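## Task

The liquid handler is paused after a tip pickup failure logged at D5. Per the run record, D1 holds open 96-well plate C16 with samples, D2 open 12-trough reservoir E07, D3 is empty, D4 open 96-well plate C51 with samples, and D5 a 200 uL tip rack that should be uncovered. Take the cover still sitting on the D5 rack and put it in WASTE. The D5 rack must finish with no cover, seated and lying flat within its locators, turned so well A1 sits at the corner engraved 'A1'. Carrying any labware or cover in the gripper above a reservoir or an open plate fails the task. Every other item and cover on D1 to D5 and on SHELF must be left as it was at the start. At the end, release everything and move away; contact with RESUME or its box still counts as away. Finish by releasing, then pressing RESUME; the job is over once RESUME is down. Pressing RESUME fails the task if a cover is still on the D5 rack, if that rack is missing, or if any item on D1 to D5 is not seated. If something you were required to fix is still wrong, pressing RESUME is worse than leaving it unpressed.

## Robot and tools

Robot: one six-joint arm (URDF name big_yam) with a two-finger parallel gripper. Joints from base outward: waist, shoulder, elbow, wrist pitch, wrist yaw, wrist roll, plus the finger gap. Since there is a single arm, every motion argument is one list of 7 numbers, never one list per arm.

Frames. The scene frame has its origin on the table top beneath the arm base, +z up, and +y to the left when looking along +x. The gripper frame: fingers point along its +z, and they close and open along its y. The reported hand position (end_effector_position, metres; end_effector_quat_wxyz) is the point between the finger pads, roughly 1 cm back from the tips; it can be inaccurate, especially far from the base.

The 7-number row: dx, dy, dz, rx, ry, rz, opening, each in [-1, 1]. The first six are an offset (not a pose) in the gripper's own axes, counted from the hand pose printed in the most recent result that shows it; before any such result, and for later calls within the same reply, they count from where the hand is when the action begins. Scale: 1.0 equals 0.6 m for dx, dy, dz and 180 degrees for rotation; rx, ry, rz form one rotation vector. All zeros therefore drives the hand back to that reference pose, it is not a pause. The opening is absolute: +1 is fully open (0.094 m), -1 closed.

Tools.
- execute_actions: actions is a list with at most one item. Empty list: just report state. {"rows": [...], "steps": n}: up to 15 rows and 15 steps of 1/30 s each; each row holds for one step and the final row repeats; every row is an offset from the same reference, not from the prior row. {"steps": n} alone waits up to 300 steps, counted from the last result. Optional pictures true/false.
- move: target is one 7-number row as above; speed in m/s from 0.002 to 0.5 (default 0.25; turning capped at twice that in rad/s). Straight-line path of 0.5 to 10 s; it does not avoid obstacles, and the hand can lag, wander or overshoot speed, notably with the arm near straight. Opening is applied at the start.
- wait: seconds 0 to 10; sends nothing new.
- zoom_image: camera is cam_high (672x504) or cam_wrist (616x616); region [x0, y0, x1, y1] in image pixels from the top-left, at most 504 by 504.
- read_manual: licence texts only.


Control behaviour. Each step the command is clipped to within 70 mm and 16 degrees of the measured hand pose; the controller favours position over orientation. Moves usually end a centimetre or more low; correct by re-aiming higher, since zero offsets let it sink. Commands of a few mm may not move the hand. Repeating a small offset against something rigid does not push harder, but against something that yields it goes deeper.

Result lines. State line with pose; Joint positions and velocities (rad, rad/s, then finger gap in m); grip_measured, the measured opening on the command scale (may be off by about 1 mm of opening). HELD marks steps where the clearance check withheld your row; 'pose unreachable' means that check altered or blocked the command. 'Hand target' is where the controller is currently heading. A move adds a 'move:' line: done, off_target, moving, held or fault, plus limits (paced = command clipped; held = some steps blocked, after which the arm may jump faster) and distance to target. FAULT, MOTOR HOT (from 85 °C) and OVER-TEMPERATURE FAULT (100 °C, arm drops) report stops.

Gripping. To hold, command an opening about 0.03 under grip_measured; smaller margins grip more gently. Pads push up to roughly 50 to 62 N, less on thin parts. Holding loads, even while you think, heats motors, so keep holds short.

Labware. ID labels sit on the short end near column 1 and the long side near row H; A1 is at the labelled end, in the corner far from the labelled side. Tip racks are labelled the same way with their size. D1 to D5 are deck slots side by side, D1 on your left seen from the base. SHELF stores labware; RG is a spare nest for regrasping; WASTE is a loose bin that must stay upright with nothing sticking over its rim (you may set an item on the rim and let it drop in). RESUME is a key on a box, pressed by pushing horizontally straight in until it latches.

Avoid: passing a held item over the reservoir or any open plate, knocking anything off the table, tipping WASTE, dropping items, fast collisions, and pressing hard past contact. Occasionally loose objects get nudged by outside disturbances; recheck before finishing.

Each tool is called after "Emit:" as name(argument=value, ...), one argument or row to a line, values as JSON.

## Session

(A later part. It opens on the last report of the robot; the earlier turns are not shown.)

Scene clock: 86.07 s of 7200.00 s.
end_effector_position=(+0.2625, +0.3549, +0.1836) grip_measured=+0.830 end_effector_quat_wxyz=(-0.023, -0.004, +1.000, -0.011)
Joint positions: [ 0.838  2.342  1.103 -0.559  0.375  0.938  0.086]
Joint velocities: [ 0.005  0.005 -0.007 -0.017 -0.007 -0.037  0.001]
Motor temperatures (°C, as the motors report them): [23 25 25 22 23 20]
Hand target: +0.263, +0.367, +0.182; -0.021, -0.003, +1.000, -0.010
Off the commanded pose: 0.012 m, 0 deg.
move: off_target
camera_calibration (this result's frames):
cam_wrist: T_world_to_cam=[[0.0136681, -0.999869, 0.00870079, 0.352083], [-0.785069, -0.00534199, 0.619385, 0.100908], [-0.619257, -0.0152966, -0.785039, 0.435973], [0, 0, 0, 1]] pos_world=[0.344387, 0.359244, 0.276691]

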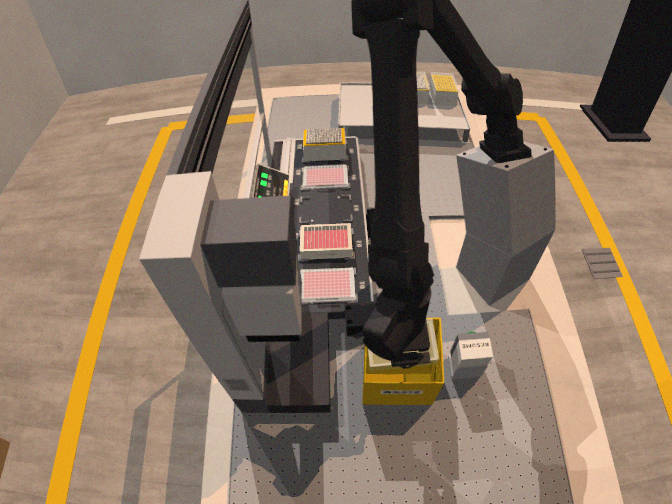

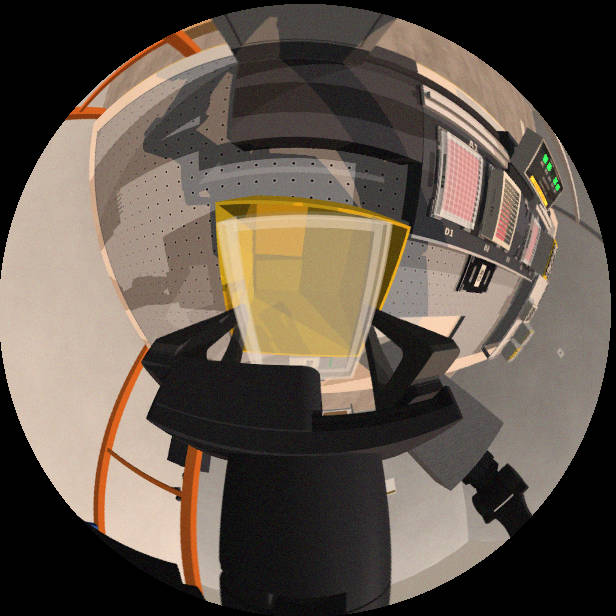

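Good; lower a bit and release.

Emit:
move(
  target=[-0.006,-0.005,0.03,0,0,0,0.75],
  speed=0.03,
)

Emit:
move(
  target=[0,0,0,0,0,0,1],
)

Emit:
move(
  target=[0.05,-0.3,-0.2,0,0,0,1],
)

Scene clock: 89.27 s of 7200.00 s.
end_effector_position=(+0.2657, +0.3568, +0.1780) grip_measured=+0.830 end_effector_quat_wxyz=(-0.018, -0.004, +1.000, -0.005)
Joint positions: [ 0.831  2.351  1.103 -0.53   0.379  0.924  0.086]
Joint velocities: [-0.005 -0.005  0.017 -0.017 -0.022 -0.037 -0.   ]
Motor temperatures (°C, as the motors report them): [23 25 25 22 23 20]
Hand target: +0.265, +0.351, +0.166; -0.023, -0.004, +1.000, -0.011
Off the commanded pose: 0.014 m, 1 deg.
move: off_target
camera_calibration (this result's frames):
cam_wrist: T_world_to_cam=[[0.0129631, -0.999913, -0.00252049, 0.356201], [-0.791639, -0.0118029, 0.610875, 0.1125], [-0.610852, -0.00592354, -0.791723, 0.429276], [0, 0, 0, 1]] pos_world=[0.346666, 0.360041, 0.272042]

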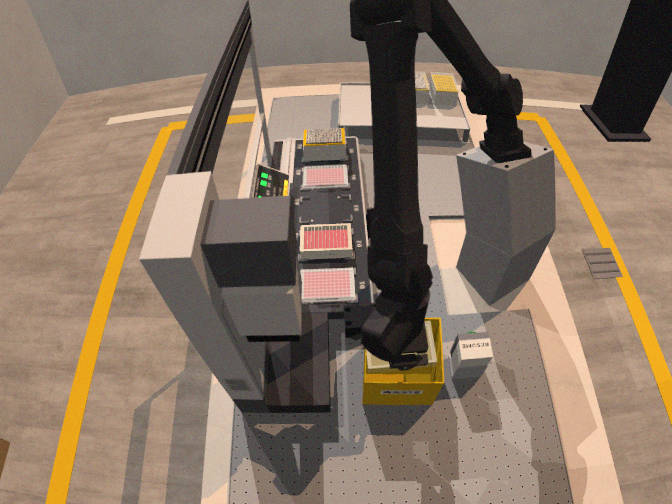

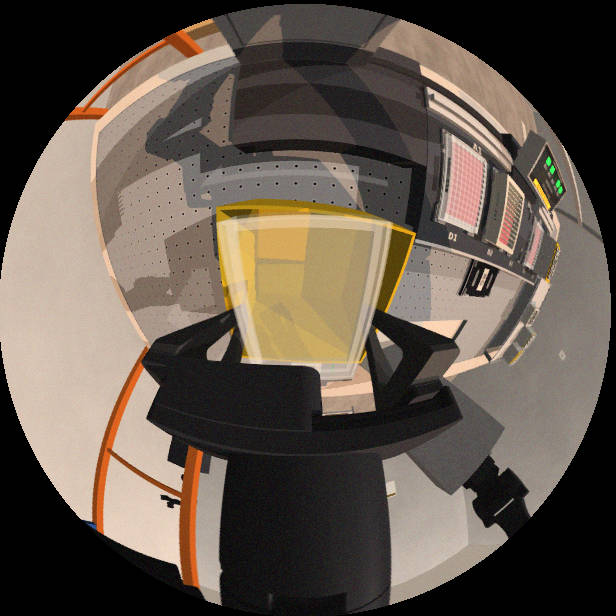

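Scene clock: 89.77 s of 7200.00 s.
end_effector_position=(+0.2657, +0.3568, +0.1780) grip_measured=+1.000 end_effector_quat_wxyz=(-0.018, -0.004, +1.000, -0.005)
Joint positions: [ 0.831  2.351  1.103 -0.53   0.379  0.924  0.094]
Joint velocities: [-0.015  0.005  0.002 -0.007 -0.037  0.007  0.   ]
Motor temperatures (°C, as the motors report them): [23 25 25 22 23 20]
Hand target: +0.266, +0.357, +0.178; -0.018, -0.004, +1.000, -0.005
Off the commanded pose: 0.000 m, 0 deg.
move: done
camera_calibration (this result's frames):
cam_wrist: T_world_to_cam=[[0.0129631, -0.999913, -0.00252049, 0.356201], [-0.791639, -0.0118029, 0.610875, 0.1125], [-0.610852, -0.00592354, -0.791723, 0.429276], [0, 0, 0, 1]] pos_world=[0.346666, 0.360041, 0.272042]

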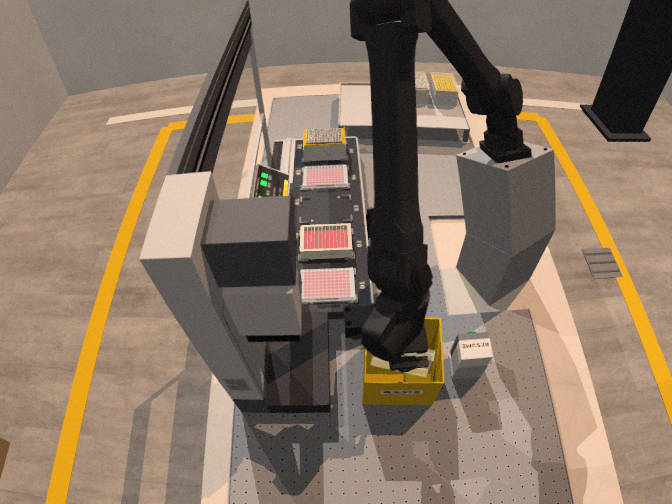

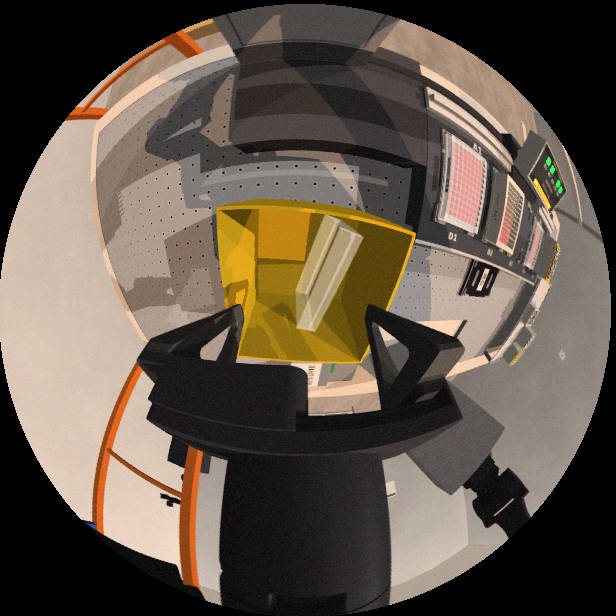

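Scene clock: 91.07 s of 7200.00 s.
end_effector_position=(+0.2447, +0.1851, +0.3066) grip_measured=+1.000 end_effector_quat_wxyz=(-0.008, +0.002, +1.000, +0.004)
Joint positions: [ 0.737  1.698  0.653 -0.666  0.398  0.825  0.094]
Joint velocities: [-0.015  0.005 -0.007 -0.007 -0.037 -0.095  0.   ]
Motor temperatures (°C, as the motors report them): [23 26 24 22 23 20]
Hand target: +0.242, +0.178, +0.302; -0.017, -0.003, +1.000, -0.005
Off the commanded pose: 0.010 m, 2 deg.
move: done
camera_calibration (this result's frames):
cam_wrist: T_world_to_cam=[[0.00131079, -0.999775, -0.0211704, 0.193637], [-0.803652, -0.0136516, 0.594942, 0.0234305], [-0.595097, 0.0162338, -0.80349, 0.512903], [0, 0, 0, 1]] pos_world=[0.323803, 0.185587, 0.402272]

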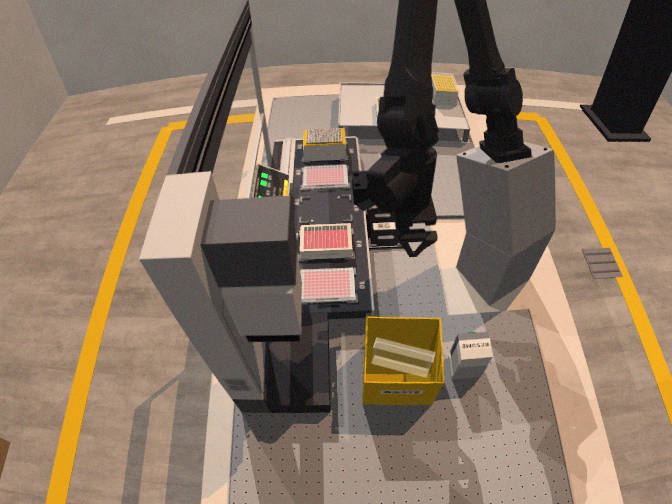

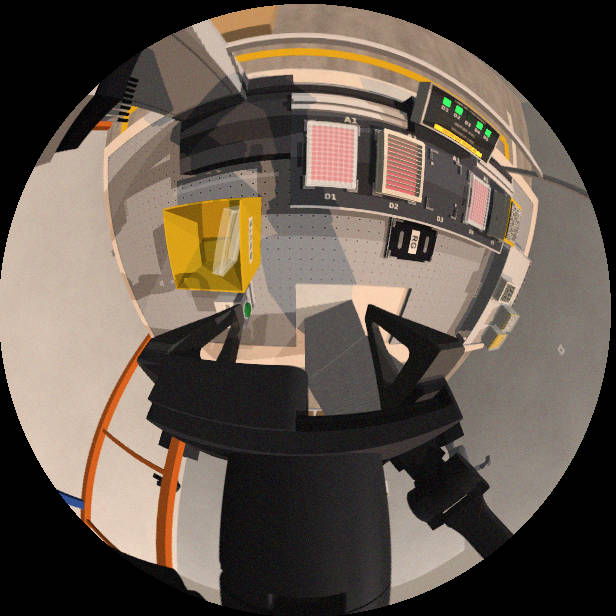

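Emit:
zoom_image(
  camera="cam_high",
  region=[285, 115, 375, 195],
)

Emit:
zoom_image(
  camera="cam_high",
  region=[350, 300, 500, 420],
)

Region (285, 115, 375, 195) of cam_high's 672x504 image, scaled by 5.600, with more detail than that image has.

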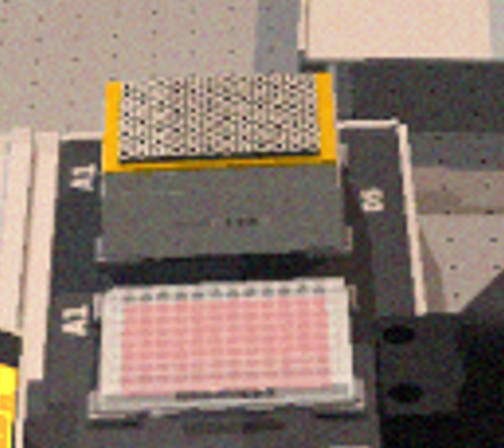

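Region (350, 300, 500, 420) of cam_high's 672x504 image, scaled by 3.360, with more detail than that image has; it fills the top 403 rows of this view, and the rest is white.

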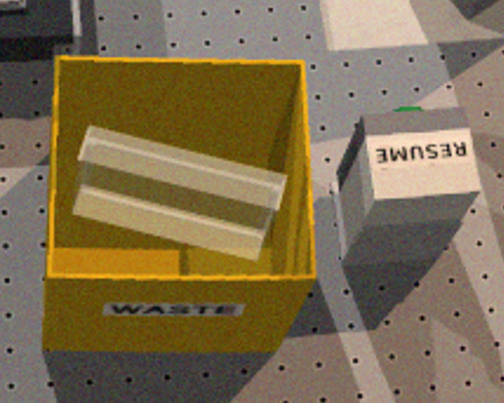

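Emit:
move(
  target=[0,-0.75,0.1,0,0,0,1],
)

Emit:
zoom_image(
  camera="cam_wrist",
  region=[180, 60, 420, 260],
)

Emit:
zoom_image(
  camera="cam_high",
  region=[285, 115, 375, 195],
)

Scene clock: 103.40 s of 7200.00 s.
end_effector_position=(+0.2424, -0.2633, +0.2495) grip_measured=+1.000 end_effector_quat_wxyz=(-0.002, +0.006, +1.000, +0.004)
Joint positions: [-0.829  1.263  0.595 -0.495  0.123 -0.79   0.094]
Joint velocities: [-0.005 -0.005  0.007 -0.002  0.007 -0.11   0.   ]
Motor temperatures (°C, as the motors report them): [23 25 24 22 23 20]
Hand target: +0.248, -0.271, +0.248; +0.001, +0.001, +1.000, +0.001
Off the commanded pose: 0.007 m, 1 deg.
After step 90, 6.90 s passed at rest.
move: done
camera_calibration (this result's frames):
cam_wrist: T_world_to_cam=[[-0.00630923, -0.999745, -0.0216952, -0.253811], [-0.810168, -0.007607, 0.586149, 0.0548287], [-0.586164, 0.0212749, -0.809913, 0.473642], [0, 0, 0, 1]] pos_world=[0.320451, -0.263406, 0.345965]

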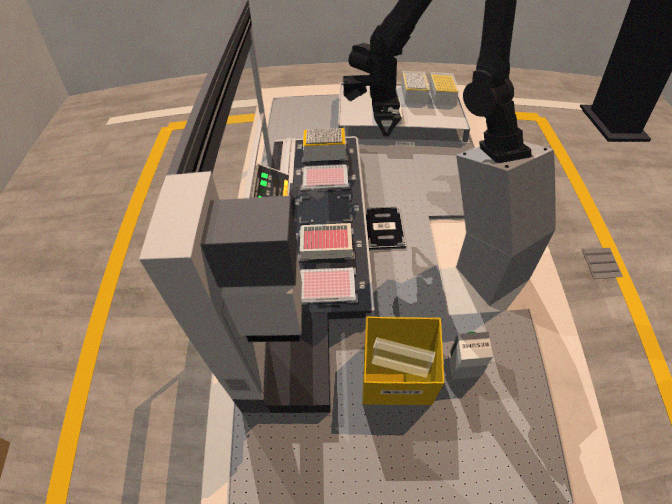

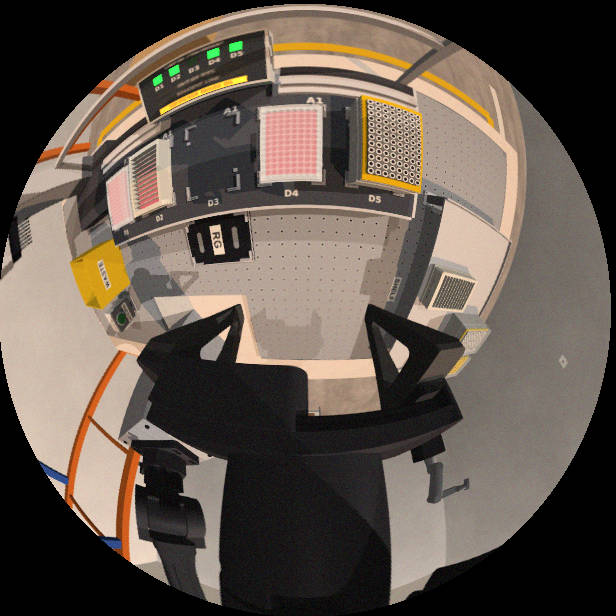

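Region (180, 60, 420, 260) of cam_wrist's 616x616 image, scaled by 2.100, with more detail than that image has.

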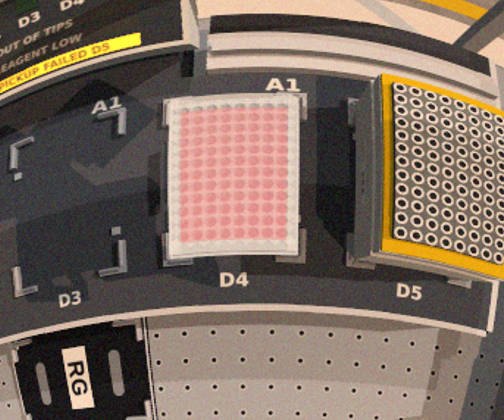

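Region (285, 115, 375, 195) of cam_high's 672x504 image, scaled by 5.600, with more detail than that image has.

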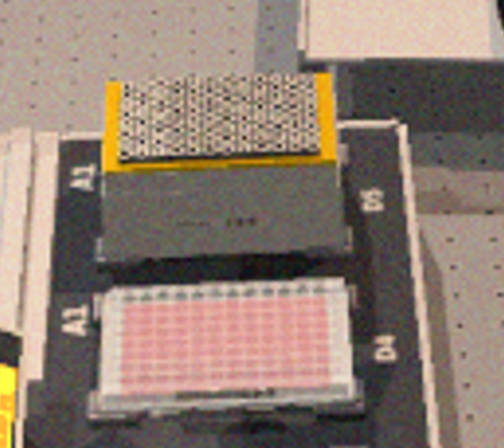

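Emit:
move(
  target=[0.21,0.84,0,0,0,0,-1],
)

Emit:
execute_actions(
  actions=[],
)

Scene clock: 113.47 s of 7200.00 s.
end_effector_position=(+0.1145, +0.2453, +0.2538) grip_measured=-0.991 end_effector_quat_wxyz=(-0.013, +0.002, +1.000, +0.010)
Joint positions: [ 1.107  1.996  0.58  -0.425  0.306  1.21   0.   ]
Joint velocities: [ 0.005  0.005 -0.007 -0.022 -0.037  0.022 -0.001]
Motor temperatures (°C, as the motors report them): [23 25 24 22 23 20]
Hand target: +0.115, +0.250, +0.253; -0.014, +0.007, +1.000, +0.006
Off the commanded pose: 0.009 m, 1 deg.
After step 90, 4.37 s passed at rest.
move: done
camera_calibration (this result's frames):
cam_wrist: T_world_to_cam=[[0.000945768, -0.999464, -0.0327234, 0.255767], [-0.797222, -0.0205083, 0.603338, -0.0501215], [-0.603686, 0.0255172, -0.796814, 0.389002], [0, 0, 0, 1]] pos_world=[0.194635, 0.244676, 0.348572]

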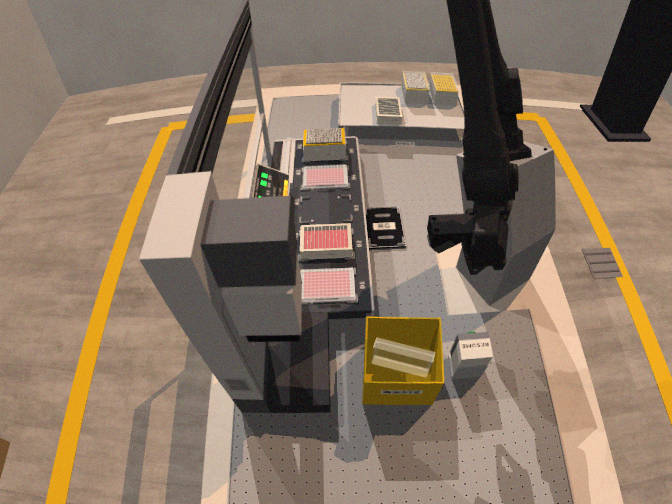

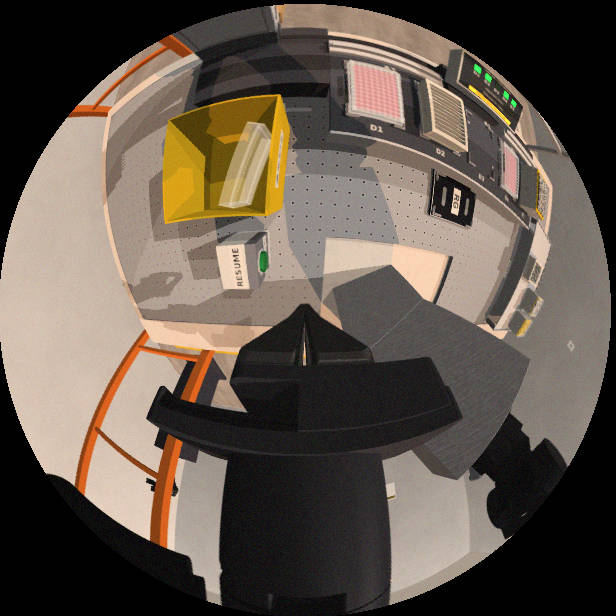

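Scene clock: 113.47 s of 7200.00 s.
end_effector_position=(+0.1145, +0.2453, +0.2538) grip_measured=-0.991 end_effector_quat_wxyz=(-0.013, +0.002, +1.000, +0.010)
Joint positions: [ 1.107  1.996  0.58  -0.425  0.306  1.21   0.   ]
Joint velocities: [ 0.005  0.005 -0.007 -0.022 -0.037  0.022 -0.001]
Motor temperatures (°C, as the motors report them): [23 25 24 22 23 20]
Hand target: +0.115, +0.250, +0.253; -0.014, +0.007, +1.000, +0.006
Off the commanded pose: 0.009 m, 1 deg.
camera_calibration (this result's frames):
cam_wrist: T_world_to_cam=[[0.000945768, -0.999464, -0.0327234, 0.255767], [-0.797222, -0.0205083, 0.603338, -0.0501215], [-0.603686, 0.0255172, -0.796814, 0.389002], [0, 0, 0, 1]] pos_world=[0.194635, 0.244676, 0.348572]

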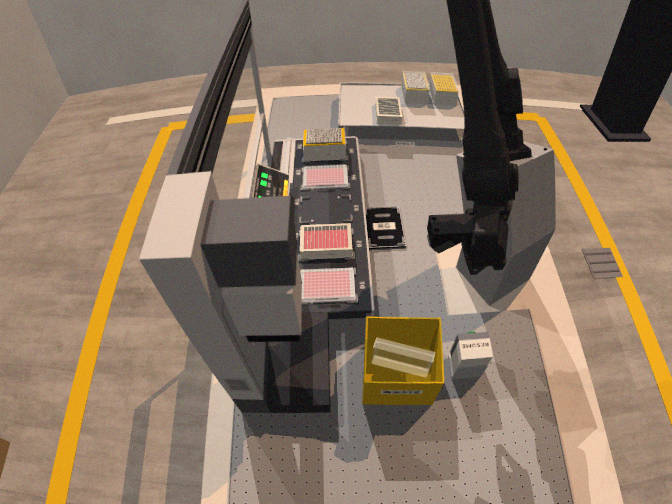

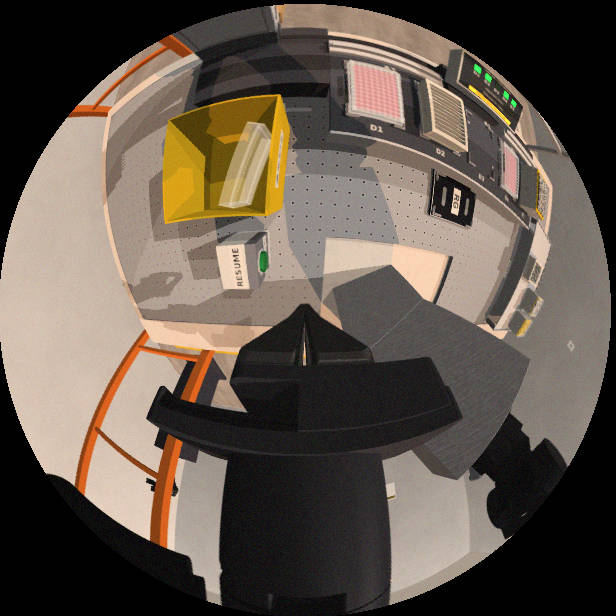

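Emit:
move(
  target=[0.01,0.005,0.245,0,0,0,-1],
  speed=0.12,
)

Emit:
zoom_image(
  camera="cam_high",
  region=[410, 260, 530, 390],
)

Scene clock: 119.20 s of 7200.00 s.
end_effector_position=(+0.1043, +0.2501, +0.1090) grip_measured=-0.991 end_effector_quat_wxyz=(-0.012, +0.002, +1.000, +0.009)
Joint positions: [0.955 2.5   0.65  0.057 0.345 1.054 0.   ]
Joint velocities: [-0.015 -0.015 -0.022  0.002  0.037  0.037  0.   ]
Motor temperatures (°C, as the motors report them): [23 25 24 22 23 20]
Hand target: +0.107, +0.251, +0.105; -0.012, +0.002, +1.000, +0.010
Off the commanded pose: 0.002 m, 0 deg.
After step 90, 1.13 s passed at rest.
move: done
camera_calibration (this result's frames):
cam_wrist: T_world_to_cam=[[0.00142471, -0.999539, -0.0303434, 0.255615], [-0.797994, -0.0194233, 0.602352, 0.0291022], [-0.602663, 0.0233557, -0.797654, 0.267857], [0, 0, 0, 1]] pos_world=[0.184287, 0.249806, 0.203884]

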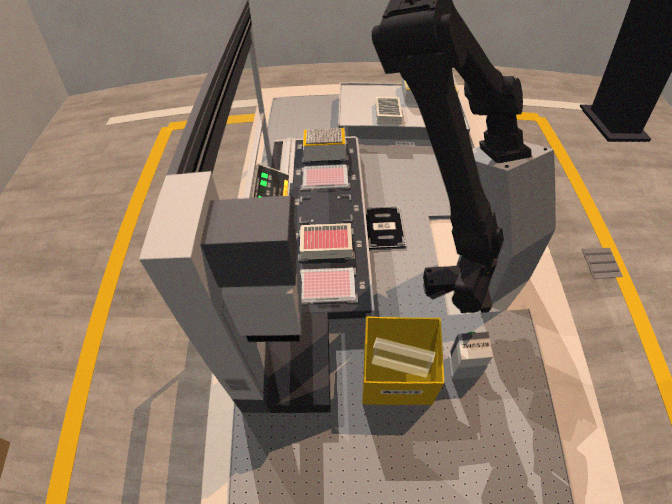

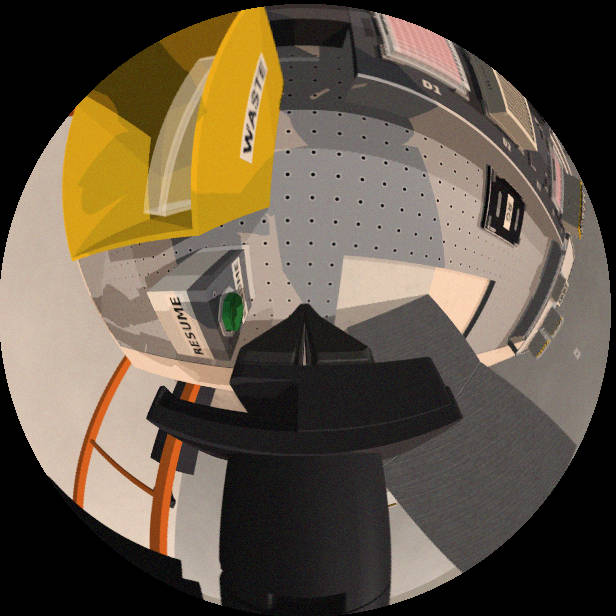

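Region (410, 260, 530, 390) of cam_high's 672x504 image, scaled by 3.877, with more detail than that image has; it fills the left 465 columns of this view, and the rest is white.

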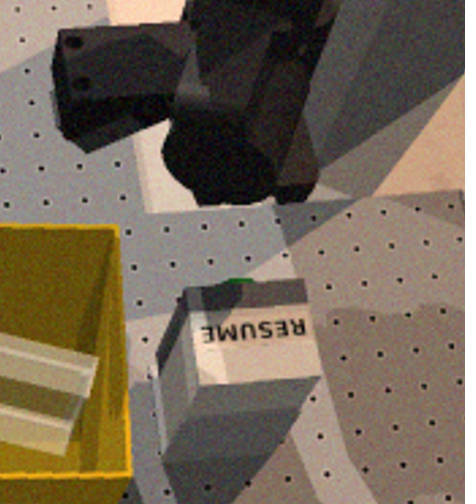

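Emit:
move(
  target=[0.004,0,0,-0.17,0,0,-1],
  speed=0.15,
)

Scene clock: 126.33 s of 7200.00 s.
end_effector_position=(+0.1136, +0.2637, +0.1091) grip_measured=-0.991 end_effector_quat_wxyz=(-0.003, +0.005, +0.959, +0.282)
Joint positions: [ 0.686  2.643  0.459  0.883 -0.015  0.695  0.   ]
Joint velocities: [ 0.005 -0.015 -0.012  0.002  0.051 -0.051  0.   ]
Motor temperatures (°C, as the motors report them): [23 25 24 23 23 21]
Hand target: +0.103, +0.250, +0.108; -0.012, +0.003, +0.962, +0.274
Off the commanded pose: 0.018 m, 2 deg.
After step 90, 1.87 s passed at rest.
move: off_target
camera_calibration (this result's frames):
cam_wrist: T_world_to_cam=[[-0.00588052, -0.833669, -0.552233, 0.283179], [-0.811733, -0.318536, 0.489515, 0.129463], [-0.584, 0.451145, -0.674843, 0.144981], [0, 0, 0, 1]] pos_world=[0.191423, 0.211909, 0.190846]

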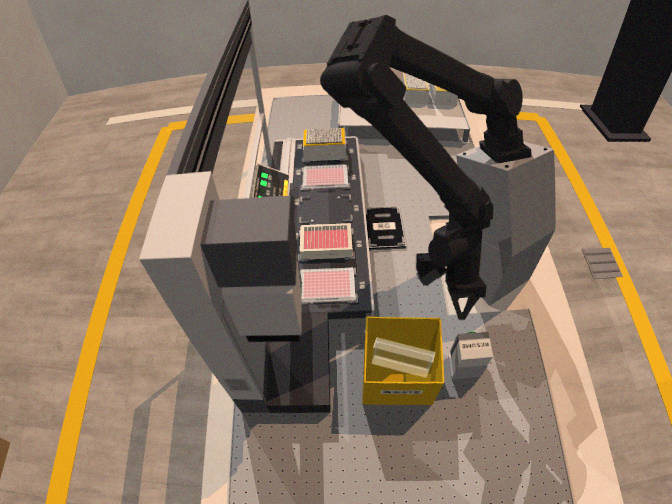

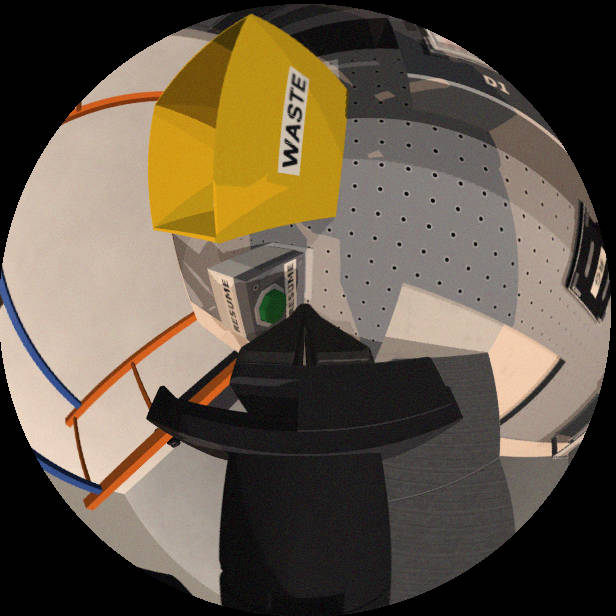

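Emit:
move(
  target=[0.02,0.075,0.055,0,0,0,-1],
  speed=0.03,
)

Scene clock: 131.67 s of 7200.00 s.
end_effector_position=(+0.0996, +0.3021, +0.1067) grip_measured=-0.992 end_effector_quat_wxyz=(-0.007, +0.009, +0.964, +0.267)
Joint positions: [0.864 2.65  0.538 0.781 0.049 0.876 0.   ]
Joint velocities: [-0.015 -0.005 -0.007 -0.007  0.051 -0.095 -0.001]
Motor temperatures (°C, as the motors report them): [23 25 24 23 23 21]
After step 90, 0.33 s passed at rest.
move: unfinished (the scene ended)
camera_calibration (this result's frames):
cam_wrist: T_world_to_cam=[[-0.0152267, -0.850815, -0.525245, 0.317015], [-0.807987, -0.298972, 0.507713, 0.123267], [-0.589003, 0.432122, -0.682895, 0.12491], [0, 0, 0, 1]] pos_world=[0.177997, 0.252598, 0.189227]
The task's run has ended: the event that ends the task has happened. This ends this scene only. If you have not yet called finished_scene for this scene, call it to go on to the next scene.

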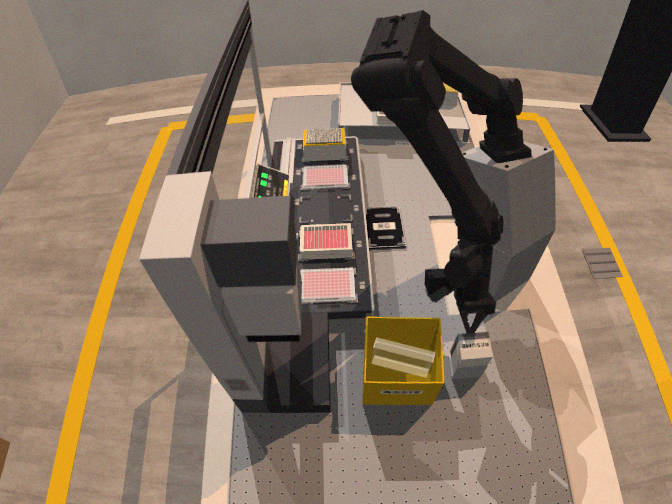

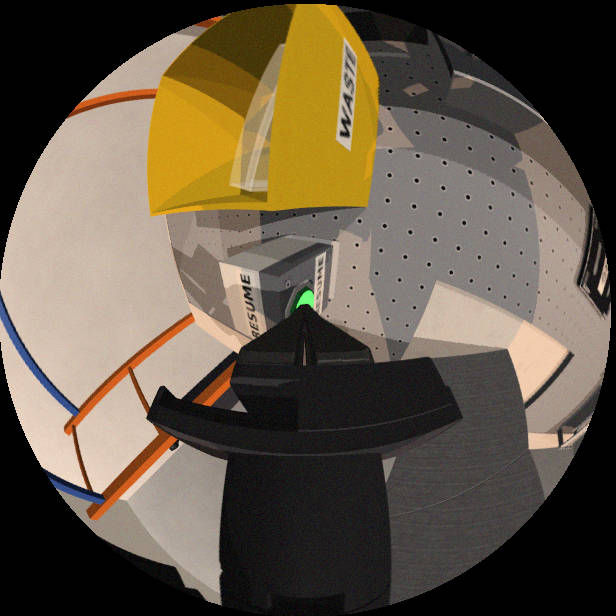

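Emit:
finished_scene(
  scene=1,
)

The scene is finished: the task was done.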